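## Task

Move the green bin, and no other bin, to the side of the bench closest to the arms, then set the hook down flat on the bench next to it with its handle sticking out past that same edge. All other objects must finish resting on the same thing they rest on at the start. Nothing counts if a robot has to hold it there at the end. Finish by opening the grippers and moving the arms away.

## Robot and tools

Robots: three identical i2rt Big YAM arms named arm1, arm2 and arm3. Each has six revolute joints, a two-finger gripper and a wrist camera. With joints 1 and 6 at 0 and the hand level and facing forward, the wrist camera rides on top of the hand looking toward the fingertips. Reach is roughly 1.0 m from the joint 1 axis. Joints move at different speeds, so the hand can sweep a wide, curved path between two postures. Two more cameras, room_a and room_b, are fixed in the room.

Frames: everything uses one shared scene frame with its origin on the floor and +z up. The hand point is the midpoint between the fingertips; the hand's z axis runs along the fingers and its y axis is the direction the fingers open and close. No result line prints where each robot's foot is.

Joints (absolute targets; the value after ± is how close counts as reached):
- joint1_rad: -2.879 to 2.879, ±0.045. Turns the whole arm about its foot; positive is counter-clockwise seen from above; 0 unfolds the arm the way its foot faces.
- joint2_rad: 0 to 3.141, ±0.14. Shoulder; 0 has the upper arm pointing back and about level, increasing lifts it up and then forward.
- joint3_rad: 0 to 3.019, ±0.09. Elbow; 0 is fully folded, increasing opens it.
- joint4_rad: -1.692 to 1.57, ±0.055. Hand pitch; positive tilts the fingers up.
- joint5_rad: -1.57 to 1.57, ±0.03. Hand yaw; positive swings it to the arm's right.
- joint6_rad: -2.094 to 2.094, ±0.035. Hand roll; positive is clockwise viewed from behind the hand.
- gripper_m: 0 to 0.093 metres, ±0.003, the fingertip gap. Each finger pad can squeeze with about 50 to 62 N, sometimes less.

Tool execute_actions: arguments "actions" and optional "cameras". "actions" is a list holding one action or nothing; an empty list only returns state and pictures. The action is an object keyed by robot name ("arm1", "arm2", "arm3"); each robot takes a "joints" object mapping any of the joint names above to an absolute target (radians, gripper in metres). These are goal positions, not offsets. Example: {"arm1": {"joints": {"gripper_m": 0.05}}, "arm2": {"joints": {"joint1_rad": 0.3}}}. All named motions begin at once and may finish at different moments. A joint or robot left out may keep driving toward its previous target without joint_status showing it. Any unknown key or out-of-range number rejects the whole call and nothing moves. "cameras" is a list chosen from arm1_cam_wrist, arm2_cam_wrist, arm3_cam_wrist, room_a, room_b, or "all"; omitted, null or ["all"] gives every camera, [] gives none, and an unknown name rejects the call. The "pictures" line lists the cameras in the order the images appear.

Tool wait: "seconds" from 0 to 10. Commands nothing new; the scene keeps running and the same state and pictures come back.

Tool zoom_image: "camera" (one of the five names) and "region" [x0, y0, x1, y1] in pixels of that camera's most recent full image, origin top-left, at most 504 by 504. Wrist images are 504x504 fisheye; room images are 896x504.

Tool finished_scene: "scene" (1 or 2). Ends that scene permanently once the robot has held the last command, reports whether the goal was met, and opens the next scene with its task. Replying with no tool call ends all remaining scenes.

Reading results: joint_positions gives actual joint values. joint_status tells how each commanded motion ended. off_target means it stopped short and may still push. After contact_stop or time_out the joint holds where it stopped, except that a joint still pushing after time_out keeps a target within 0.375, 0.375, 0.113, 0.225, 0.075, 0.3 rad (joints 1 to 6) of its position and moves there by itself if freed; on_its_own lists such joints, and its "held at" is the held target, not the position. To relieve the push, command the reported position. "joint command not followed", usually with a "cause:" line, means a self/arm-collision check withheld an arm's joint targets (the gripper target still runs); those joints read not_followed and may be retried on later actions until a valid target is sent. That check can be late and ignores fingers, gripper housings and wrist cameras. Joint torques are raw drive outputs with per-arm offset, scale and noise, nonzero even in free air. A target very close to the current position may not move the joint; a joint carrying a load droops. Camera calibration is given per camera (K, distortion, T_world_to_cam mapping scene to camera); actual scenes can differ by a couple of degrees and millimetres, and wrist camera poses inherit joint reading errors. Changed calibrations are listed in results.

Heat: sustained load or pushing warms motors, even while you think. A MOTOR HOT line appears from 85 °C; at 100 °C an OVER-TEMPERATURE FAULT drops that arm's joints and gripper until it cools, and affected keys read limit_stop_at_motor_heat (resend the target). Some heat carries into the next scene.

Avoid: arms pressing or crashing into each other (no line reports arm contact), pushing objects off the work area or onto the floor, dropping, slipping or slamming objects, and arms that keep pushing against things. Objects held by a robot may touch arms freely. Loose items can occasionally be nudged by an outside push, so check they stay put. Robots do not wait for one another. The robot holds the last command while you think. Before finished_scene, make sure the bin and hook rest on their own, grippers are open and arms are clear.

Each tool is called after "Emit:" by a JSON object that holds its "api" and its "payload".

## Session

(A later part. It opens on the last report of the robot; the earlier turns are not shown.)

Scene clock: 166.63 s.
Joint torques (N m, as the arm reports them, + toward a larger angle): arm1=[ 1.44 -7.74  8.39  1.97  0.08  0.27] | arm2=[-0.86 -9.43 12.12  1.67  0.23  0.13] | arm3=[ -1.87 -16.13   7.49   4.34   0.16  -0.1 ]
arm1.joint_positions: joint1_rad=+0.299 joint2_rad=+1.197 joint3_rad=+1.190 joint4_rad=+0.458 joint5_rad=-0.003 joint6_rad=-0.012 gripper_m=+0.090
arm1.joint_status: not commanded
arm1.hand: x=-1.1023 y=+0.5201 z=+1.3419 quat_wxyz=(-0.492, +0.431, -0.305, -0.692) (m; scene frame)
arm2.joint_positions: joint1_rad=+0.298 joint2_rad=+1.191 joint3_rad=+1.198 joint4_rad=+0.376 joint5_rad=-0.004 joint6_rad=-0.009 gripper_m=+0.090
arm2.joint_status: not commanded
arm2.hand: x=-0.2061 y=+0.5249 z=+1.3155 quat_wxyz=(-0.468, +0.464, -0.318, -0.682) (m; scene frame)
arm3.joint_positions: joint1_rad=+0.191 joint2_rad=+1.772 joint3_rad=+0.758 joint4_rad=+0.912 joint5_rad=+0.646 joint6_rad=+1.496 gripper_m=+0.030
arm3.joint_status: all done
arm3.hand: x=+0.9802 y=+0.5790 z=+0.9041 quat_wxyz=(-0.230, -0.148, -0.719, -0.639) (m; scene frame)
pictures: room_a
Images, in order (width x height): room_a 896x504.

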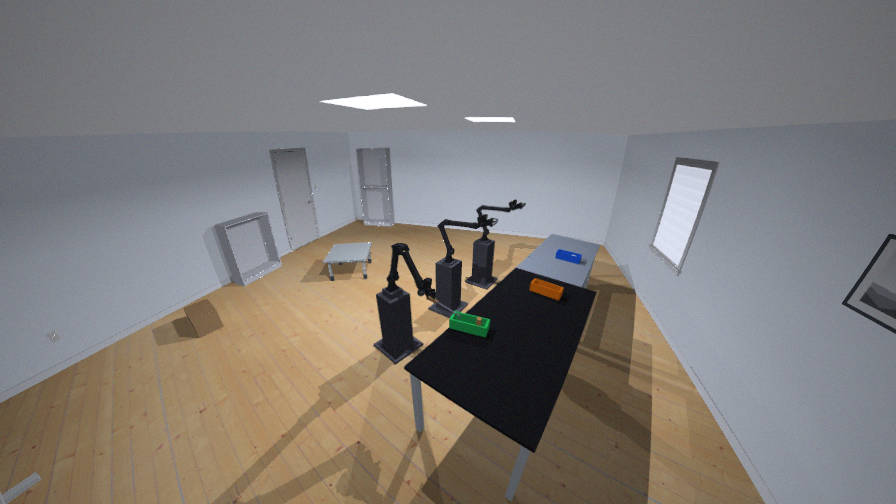

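Emit:
{"api": "execute_actions", "payload": {"actions": [{"arm3":{"joints":{"joint3_rad":1.12,"joint4_rad":0.7}}}], "cameras": []}}

Emit:
{"api": "execute_actions", "payload": {"actions": [{"arm3":{"joints":{"joint1_rad":0.4,"joint5_rad":0.3}}}], "cameras": []}}

Emit:
{"api": "execute_actions", "payload": {"actions": [{"arm3":{"joints":{"joint2_rad":2.15,"joint3_rad":1.55,"joint4_rad":0.7}}}], "cameras": []}}

Emit:
{"api": "execute_actions", "payload": {"actions": [{"arm3":{"joints":{"joint6_rad":0}}}], "cameras": ["room_a","arm3_cam_wrist"]}}

Emit:
{"api": "zoom_image", "payload": {"camera": "room_a", "region": [380,240,540,350]}}

Scene clock: 173.33 s.
Joint torques (N m, as the arm reports them, + toward a larger angle): arm1=[ 1.43 -7.61  8.41  2.    0.07  0.27] | arm2=[-0.71 -9.82 12.05  1.72  0.23  0.14] | arm3=[ -2.16 -18.28  11.95   3.52   0.04  -0.06]
arm1.joint_positions: joint1_rad=+0.299 joint2_rad=+1.197 joint3_rad=+1.190 joint4_rad=+0.458 joint5_rad=-0.003 joint6_rad=-0.012 gripper_m=+0.090
arm1.joint_status: not commanded
arm1.hand: x=-1.1023 y=+0.5201 z=+1.3419 quat_wxyz=(-0.492, +0.431, -0.305, -0.692) (m; scene frame)
arm2.joint_positions: joint1_rad=+0.298 joint2_rad=+1.191 joint3_rad=+1.198 joint4_rad=+0.376 joint5_rad=-0.004 joint6_rad=-0.009 gripper_m=+0.090
arm2.joint_status: not commanded
arm2.hand: x=-0.2061 y=+0.5249 z=+1.3155 quat_wxyz=(-0.468, +0.464, -0.318, -0.682) (m; scene frame)
arm3.joint_positions: joint1_rad=+0.191 joint2_rad=+1.770 joint3_rad=+1.063 joint4_rad=+0.674 joint5_rad=+0.648 joint6_rad=+1.491 gripper_m=+0.030
arm3.joint_status: all done
arm3.hand: x=+0.9708 y=+0.6671 z=+0.9943 quat_wxyz=(-0.225, -0.156, -0.698, -0.662) (m; scene frame)
pictures: none
No camera images: the call's "cameras" was empty. Leave "cameras" out to get every camera's image.

Scene clock: 174.70 s.
Joint torques (N m, as the arm reports them, + toward a larger angle): arm1=[ 1.41 -7.64  8.36  1.98  0.08  0.27] | arm2=[-0.96 -9.9  12.01  1.68  0.22  0.13] | arm3=[ -1.91 -18.56  12.07   3.67  -0.06  -0.05]
arm1.joint_positions: joint1_rad=+0.299 joint2_rad=+1.197 joint3_rad=+1.190 joint4_rad=+0.458 joint5_rad=-0.003 joint6_rad=-0.012 gripper_m=+0.090
arm1.joint_status: not commanded
arm1.hand: x=-1.1023 y=+0.5201 z=+1.3419 quat_wxyz=(-0.492, +0.431, -0.305, -0.692) (m; scene frame)
arm2.joint_positions: joint1_rad=+0.298 joint2_rad=+1.191 joint3_rad=+1.198 joint4_rad=+0.376 joint5_rad=-0.004 joint6_rad=-0.009 gripper_m=+0.090
arm2.joint_status: not commanded
arm2.hand: x=-0.2061 y=+0.5249 z=+1.3155 quat_wxyz=(-0.468, +0.464, -0.318, -0.682) (m; scene frame)
arm3.joint_positions: joint1_rad=+0.399 joint2_rad=+1.770 joint3_rad=+1.063 joint4_rad=+0.673 joint5_rad=+0.300 joint6_rad=+1.491 gripper_m=+0.030
arm3.joint_status: all done
arm3.hand: x=+0.7727 y=+0.6700 z=+0.9914 quat_wxyz=(-0.031, +0.038, -0.718, -0.694) (m; scene frame)
pictures: none
No camera images: the call's "cameras" was empty. Leave "cameras" out to get every camera's image.

Scene clock: 176.10 s.
Joint torques (N m, as the arm reports them, + toward a larger angle): arm1=[ 1.54 -7.7   8.36  2.    0.08  0.27] | arm2=[-0.91 -9.68 12.14  1.55  0.22  0.14] | arm3=[ -1.33 -23.56  13.69   3.67  -0.1   -0.09]
arm1.joint_positions: joint1_rad=+0.299 joint2_rad=+1.197 joint3_rad=+1.190 joint4_rad=+0.458 joint5_rad=-0.003 joint6_rad=-0.012 gripper_m=+0.090
arm1.joint_status: not commanded
arm1.hand: x=-1.1023 y=+0.5201 z=+1.3419 quat_wxyz=(-0.492, +0.431, -0.305, -0.692) (m; scene frame)
arm2.joint_positions: joint1_rad=+0.298 joint2_rad=+1.191 joint3_rad=+1.198 joint4_rad=+0.376 joint5_rad=-0.004 joint6_rad=-0.009 gripper_m=+0.090
arm2.joint_status: not commanded
arm2.hand: x=-0.2061 y=+0.5249 z=+1.3155 quat_wxyz=(-0.468, +0.464, -0.318, -0.682) (m; scene frame)
arm3.joint_positions: joint1_rad=+0.399 joint2_rad=+2.197 joint3_rad=+1.468 joint4_rad=+0.672 joint5_rad=+0.301 joint6_rad=+1.494 gripper_m=+0.030
arm3.joint_status: all done
arm3.hand: x=+0.7343 y=+0.7935 z=+0.8886 quat_wxyz=(-0.033, +0.039, -0.725, -0.686) (m; scene frame)
pictures: none
No camera images: the call's "cameras" was empty. Leave "cameras" out to get every camera's image.

Scene clock: 178.23 s.
Joint torques (N m, as the arm reports them, + toward a larger angle): arm1=[ 1.47 -7.68  8.38  1.98  0.08  0.27] | arm2=[-0.76 -9.47 11.96  1.54  0.21  0.12] | arm3=[ -1.77 -22.29  11.05   2.95   0.26  -0.24]
arm1.joint_positions: joint1_rad=+0.299 joint2_rad=+1.197 joint3_rad=+1.190 joint4_rad=+0.458 joint5_rad=-0.003 joint6_rad=-0.012 gripper_m=+0.090
arm1.joint_status: not commanded
arm1.hand: x=-1.1023 y=+0.5201 z=+1.3419 quat_wxyz=(-0.492, +0.431, -0.305, -0.692) (m; scene frame)
arm2.joint_positions: joint1_rad=+0.298 joint2_rad=+1.191 joint3_rad=+1.198 joint4_rad=+0.376 joint5_rad=-0.004 joint6_rad=-0.009 gripper_m=+0.090
arm2.joint_status: not commanded
arm2.hand: x=-0.2061 y=+0.5249 z=+1.3155 quat_wxyz=(-0.468, +0.464, -0.318, -0.682) (m; scene frame)
arm3.joint_positions: joint1_rad=+0.400 joint2_rad=+2.176 joint3_rad=+1.510 joint4_rad=+0.691 joint5_rad=+0.293 joint6_rad=+0.016 gripper_m=+0.030
arm3.joint_status: all done
arm3.hand: x=+0.7288 y=+0.8030 z=+0.9326 quat_wxyz=(-0.498, +0.495, -0.494, -0.514) (m; scene frame)
pictures: arm3_cam_wrist, room_a
camera_calibration (this result's frames):
arm3_cam_wrist: T_world_to_cam=[[0.999629, 0.025418, -0.00976593, -0.739505], [0.00637586, -0.567175, -0.823573, 1.22387], [-0.0264726, 0.823205, -0.567126, 0.0102038], [0, 0, 0, 1]] pos_world=[0.731698, 0.704547, 1.00651]
Images, in order (width x height): arm3_cam_wrist 504x504, room_a 896x504.

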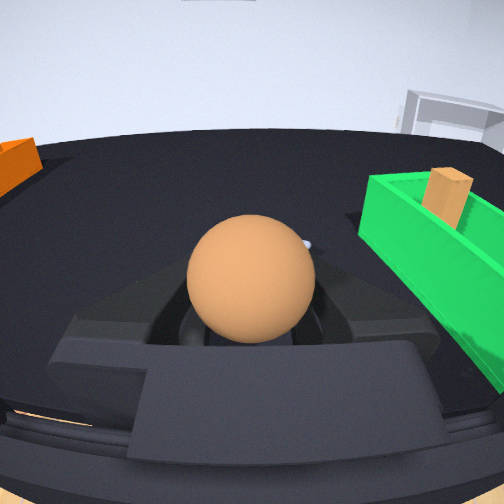

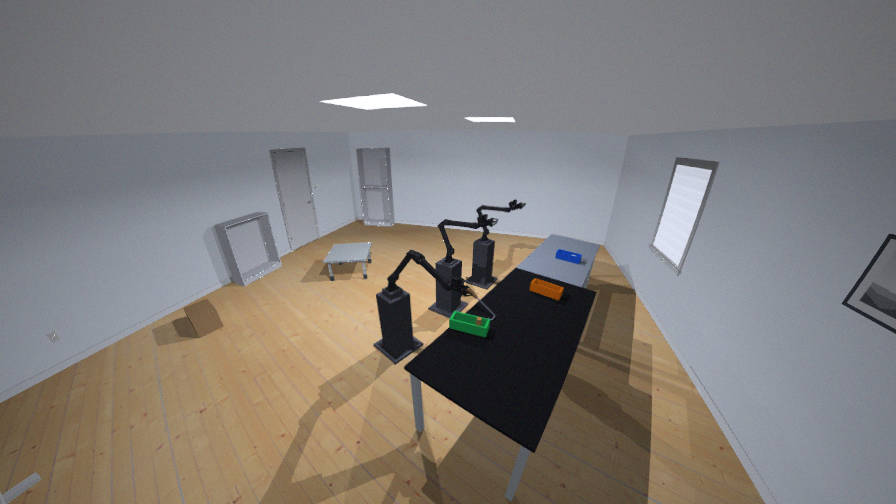

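Region (380, 240, 540, 350) of room_a's 896x504 image, scaled by 3.150, with more detail than that image has; it fills the top 346 rows of this view, and the rest is white.

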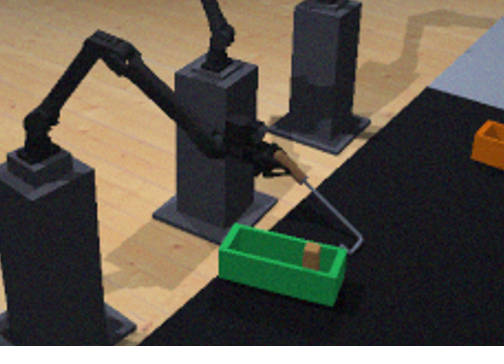

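Emit:
{"api": "execute_actions", "payload": {"actions": [{"arm3":{"joints":{"joint1_rad":0.38,"joint2_rad":2.34,"joint3_rad":1.39,"joint4_rad":0.98}}}], "cameras": ["arm3_cam_wrist"]}}

Scene clock: 185.60 s.
Joint torques (N m, as the arm reports them, + toward a larger angle): arm1=[ 1.55 -7.67  8.4   1.98  0.07  0.27] | arm2=[-0.69 -9.66 12.06  1.67  0.23  0.15] | arm3=[ -2.81 -20.95   6.88   2.97   0.13  -0.11]
arm1.joint_positions: joint1_rad=+0.299 joint2_rad=+1.197 joint3_rad=+1.190 joint4_rad=+0.458 joint5_rad=-0.003 joint6_rad=-0.012 gripper_m=+0.090
arm1.joint_status: not commanded
arm1.hand: x=-1.1023 y=+0.5201 z=+1.3419 quat_wxyz=(-0.492, +0.431, -0.305, -0.692) (m; scene frame)
arm2.joint_positions: joint1_rad=+0.298 joint2_rad=+1.191 joint3_rad=+1.198 joint4_rad=+0.376 joint5_rad=-0.004 joint6_rad=-0.009 gripper_m=+0.090
arm2.joint_status: not commanded
arm2.hand: x=-0.2061 y=+0.5249 z=+1.3155 quat_wxyz=(-0.468, +0.464, -0.318, -0.682) (m; scene frame)
arm3.joint_positions: joint1_rad=+0.396 joint2_rad=+2.355 joint3_rad=+1.381 joint4_rad=+0.971 joint5_rad=+0.295 joint6_rad=+0.006 gripper_m=+0.030
arm3.joint_status: all done
arm3.hand: x=+0.7460 y=+0.7641 z=+0.7928 quat_wxyz=(-0.497, +0.505, -0.498, -0.500) (m; scene frame)
pictures: arm3_cam_wrist
camera_calibration (this result's frames):
arm3_cam_wrist: T_world_to_cam=[[0.999786, 0.0185959, 0.00906007, -0.766938], [0.0182844, -0.589637, -0.807461, 1.08205], [-0.00967327, 0.807454, -0.589851, -0.0190692], [0, 0, 0, 1]] pos_world=[0.746805, 0.667677, 0.869414]
Images, in order (width x height): arm3_cam_wrist 504x504.

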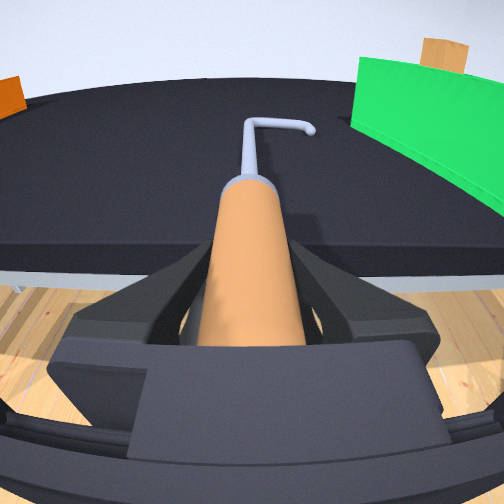

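Emit:
{"api": "execute_actions", "payload": {"actions": [{"arm3":{"joints":{"gripper_m":0.09}}}], "cameras": ["arm3_cam_wrist"]}}

Emit:
{"api": "execute_actions", "payload": {"actions": [{"arm3":{"joints":{"joint2_rad":1.6,"joint4_rad":-0.5}}}], "cameras": ["arm3_cam_wrist","room_a"]}}

Scene clock: 189.80 s.
Joint torques (N m, as the arm reports them, + toward a larger angle): arm1=[ 1.49 -7.69  8.4   1.98  0.08  0.27] | arm2=[-0.79 -9.65 12.08  1.63  0.23  0.13] | arm3=[ -2.57 -21.03   7.04   2.98   0.08  -0.13]
arm1.joint_positions: joint1_rad=+0.299 joint2_rad=+1.197 joint3_rad=+1.190 joint4_rad=+0.458 joint5_rad=-0.003 joint6_rad=-0.012 gripper_m=+0.090
arm1.joint_status: not commanded
arm1.hand: x=-1.1023 y=+0.5201 z=+1.3419 quat_wxyz=(-0.492, +0.431, -0.305, -0.692) (m; scene frame)
arm2.joint_positions: joint1_rad=+0.298 joint2_rad=+1.191 joint3_rad=+1.198 joint4_rad=+0.376 joint5_rad=-0.004 joint6_rad=-0.009 gripper_m=+0.090
arm2.joint_status: not commanded
arm2.hand: x=-0.2061 y=+0.5249 z=+1.3155 quat_wxyz=(-0.468, +0.464, -0.318, -0.682) (m; scene frame)
arm3.joint_positions: joint1_rad=+0.391 joint2_rad=+2.355 joint3_rad=+1.381 joint4_rad=+0.971 joint5_rad=+0.296 joint6_rad=+0.006 gripper_m=+0.090
arm3.joint_status: all done
arm3.hand: x=+0.7497 y=+0.7650 z=+0.7929 quat_wxyz=(-0.499, +0.503, -0.499, -0.499) (m; scene frame)
pictures: arm3_cam_wrist
camera_calibration (this result's frames):
arm3_cam_wrist: T_world_to_cam=[[0.999876, 0.0128745, 0.00906979, -0.766372], [0.0149176, -0.589692, -0.807491, 1.08511], [-0.00504762, 0.807526, -0.589811, -0.0232655], [0, 0, 0, 1]] pos_world=[0.749972, 0.668531, 0.869441]
Images, in order (width x height): arm3_cam_wrist 504x504.

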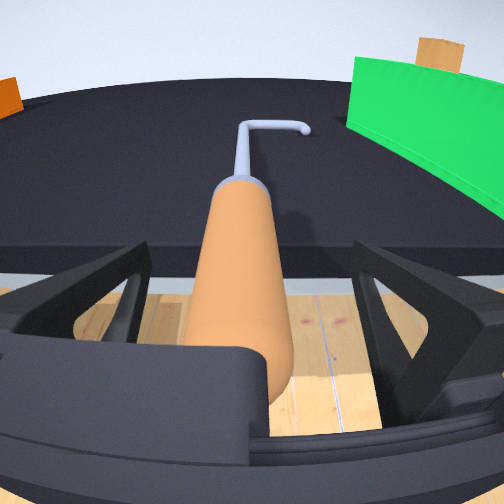

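Scene clock: 191.63 s.
Joint torques (N m, as the arm reports them, + toward a larger angle): arm1=[ 1.44 -7.78  8.4   1.98  0.07  0.26] | arm2=[-0.56 -9.83 12.06  1.65  0.24  0.14] | arm3=[ -2.6  -14.55  10.41   2.1    0.22  -0.09]
arm1.joint_positions: joint1_rad=+0.299 joint2_rad=+1.197 joint3_rad=+1.190 joint4_rad=+0.458 joint5_rad=-0.003 joint6_rad=-0.012 gripper_m=+0.090
arm1.joint_status: not commanded
arm1.hand: x=-1.1023 y=+0.5201 z=+1.3419 quat_wxyz=(-0.492, +0.431, -0.305, -0.692) (m; scene frame)
arm2.joint_positions: joint1_rad=+0.298 joint2_rad=+1.191 joint3_rad=+1.198 joint4_rad=+0.376 joint5_rad=-0.004 joint6_rad=-0.009 gripper_m=+0.090
arm2.joint_status: not commanded
arm2.hand: x=-0.2061 y=+0.5249 z=+1.3155 quat_wxyz=(-0.468, +0.464, -0.318, -0.682) (m; scene frame)
arm3.joint_positions: joint1_rad=+0.391 joint2_rad=+1.603 joint3_rad=+1.376 joint4_rad=-0.495 joint5_rad=+0.297 joint6_rad=+0.006 gripper_m=+0.090
arm3.joint_status: all done
arm3.hand: x=+0.7887 y=+0.6338 z=+1.0228 quat_wxyz=(-0.351, +0.689, -0.584, -0.245) (m; scene frame)
pictures: arm3_cam_wrist, room_a
camera_calibration (this result's frames):
arm3_cam_wrist: T_world_to_cam=[[0.977265, 0.079947, 0.19637, -1.02196], [0.125907, -0.96402, -0.234121, 0.756118], [0.170587, 0.253522, -0.952169, 0.801728], [0, 0, 0, 1]] pos_world=[0.766758, 0.60736, 1.14108]
Images, in order (width x height): arm3_cam_wrist 504x504, room_a 896x504.

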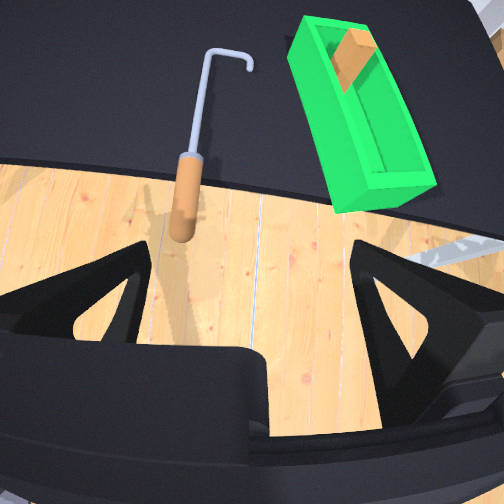

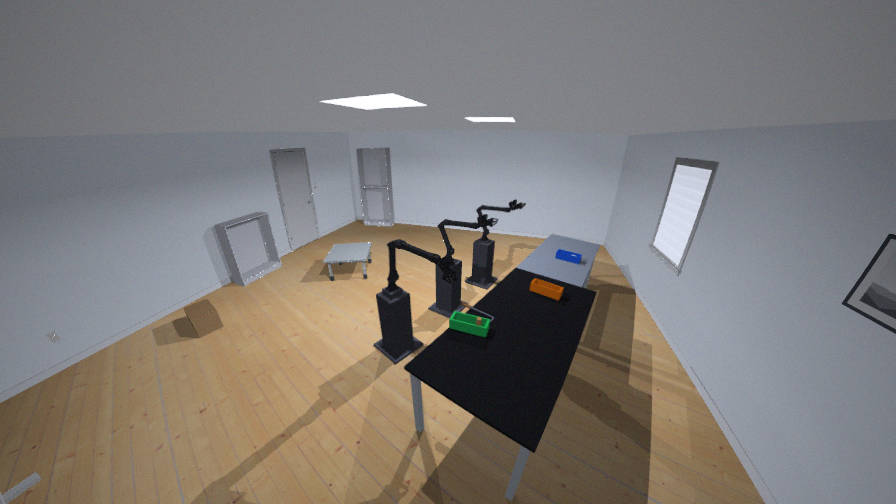

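Emit:
{"api": "finished_scene", "payload": {"scene": 2}}

The scene is finished: the task was done.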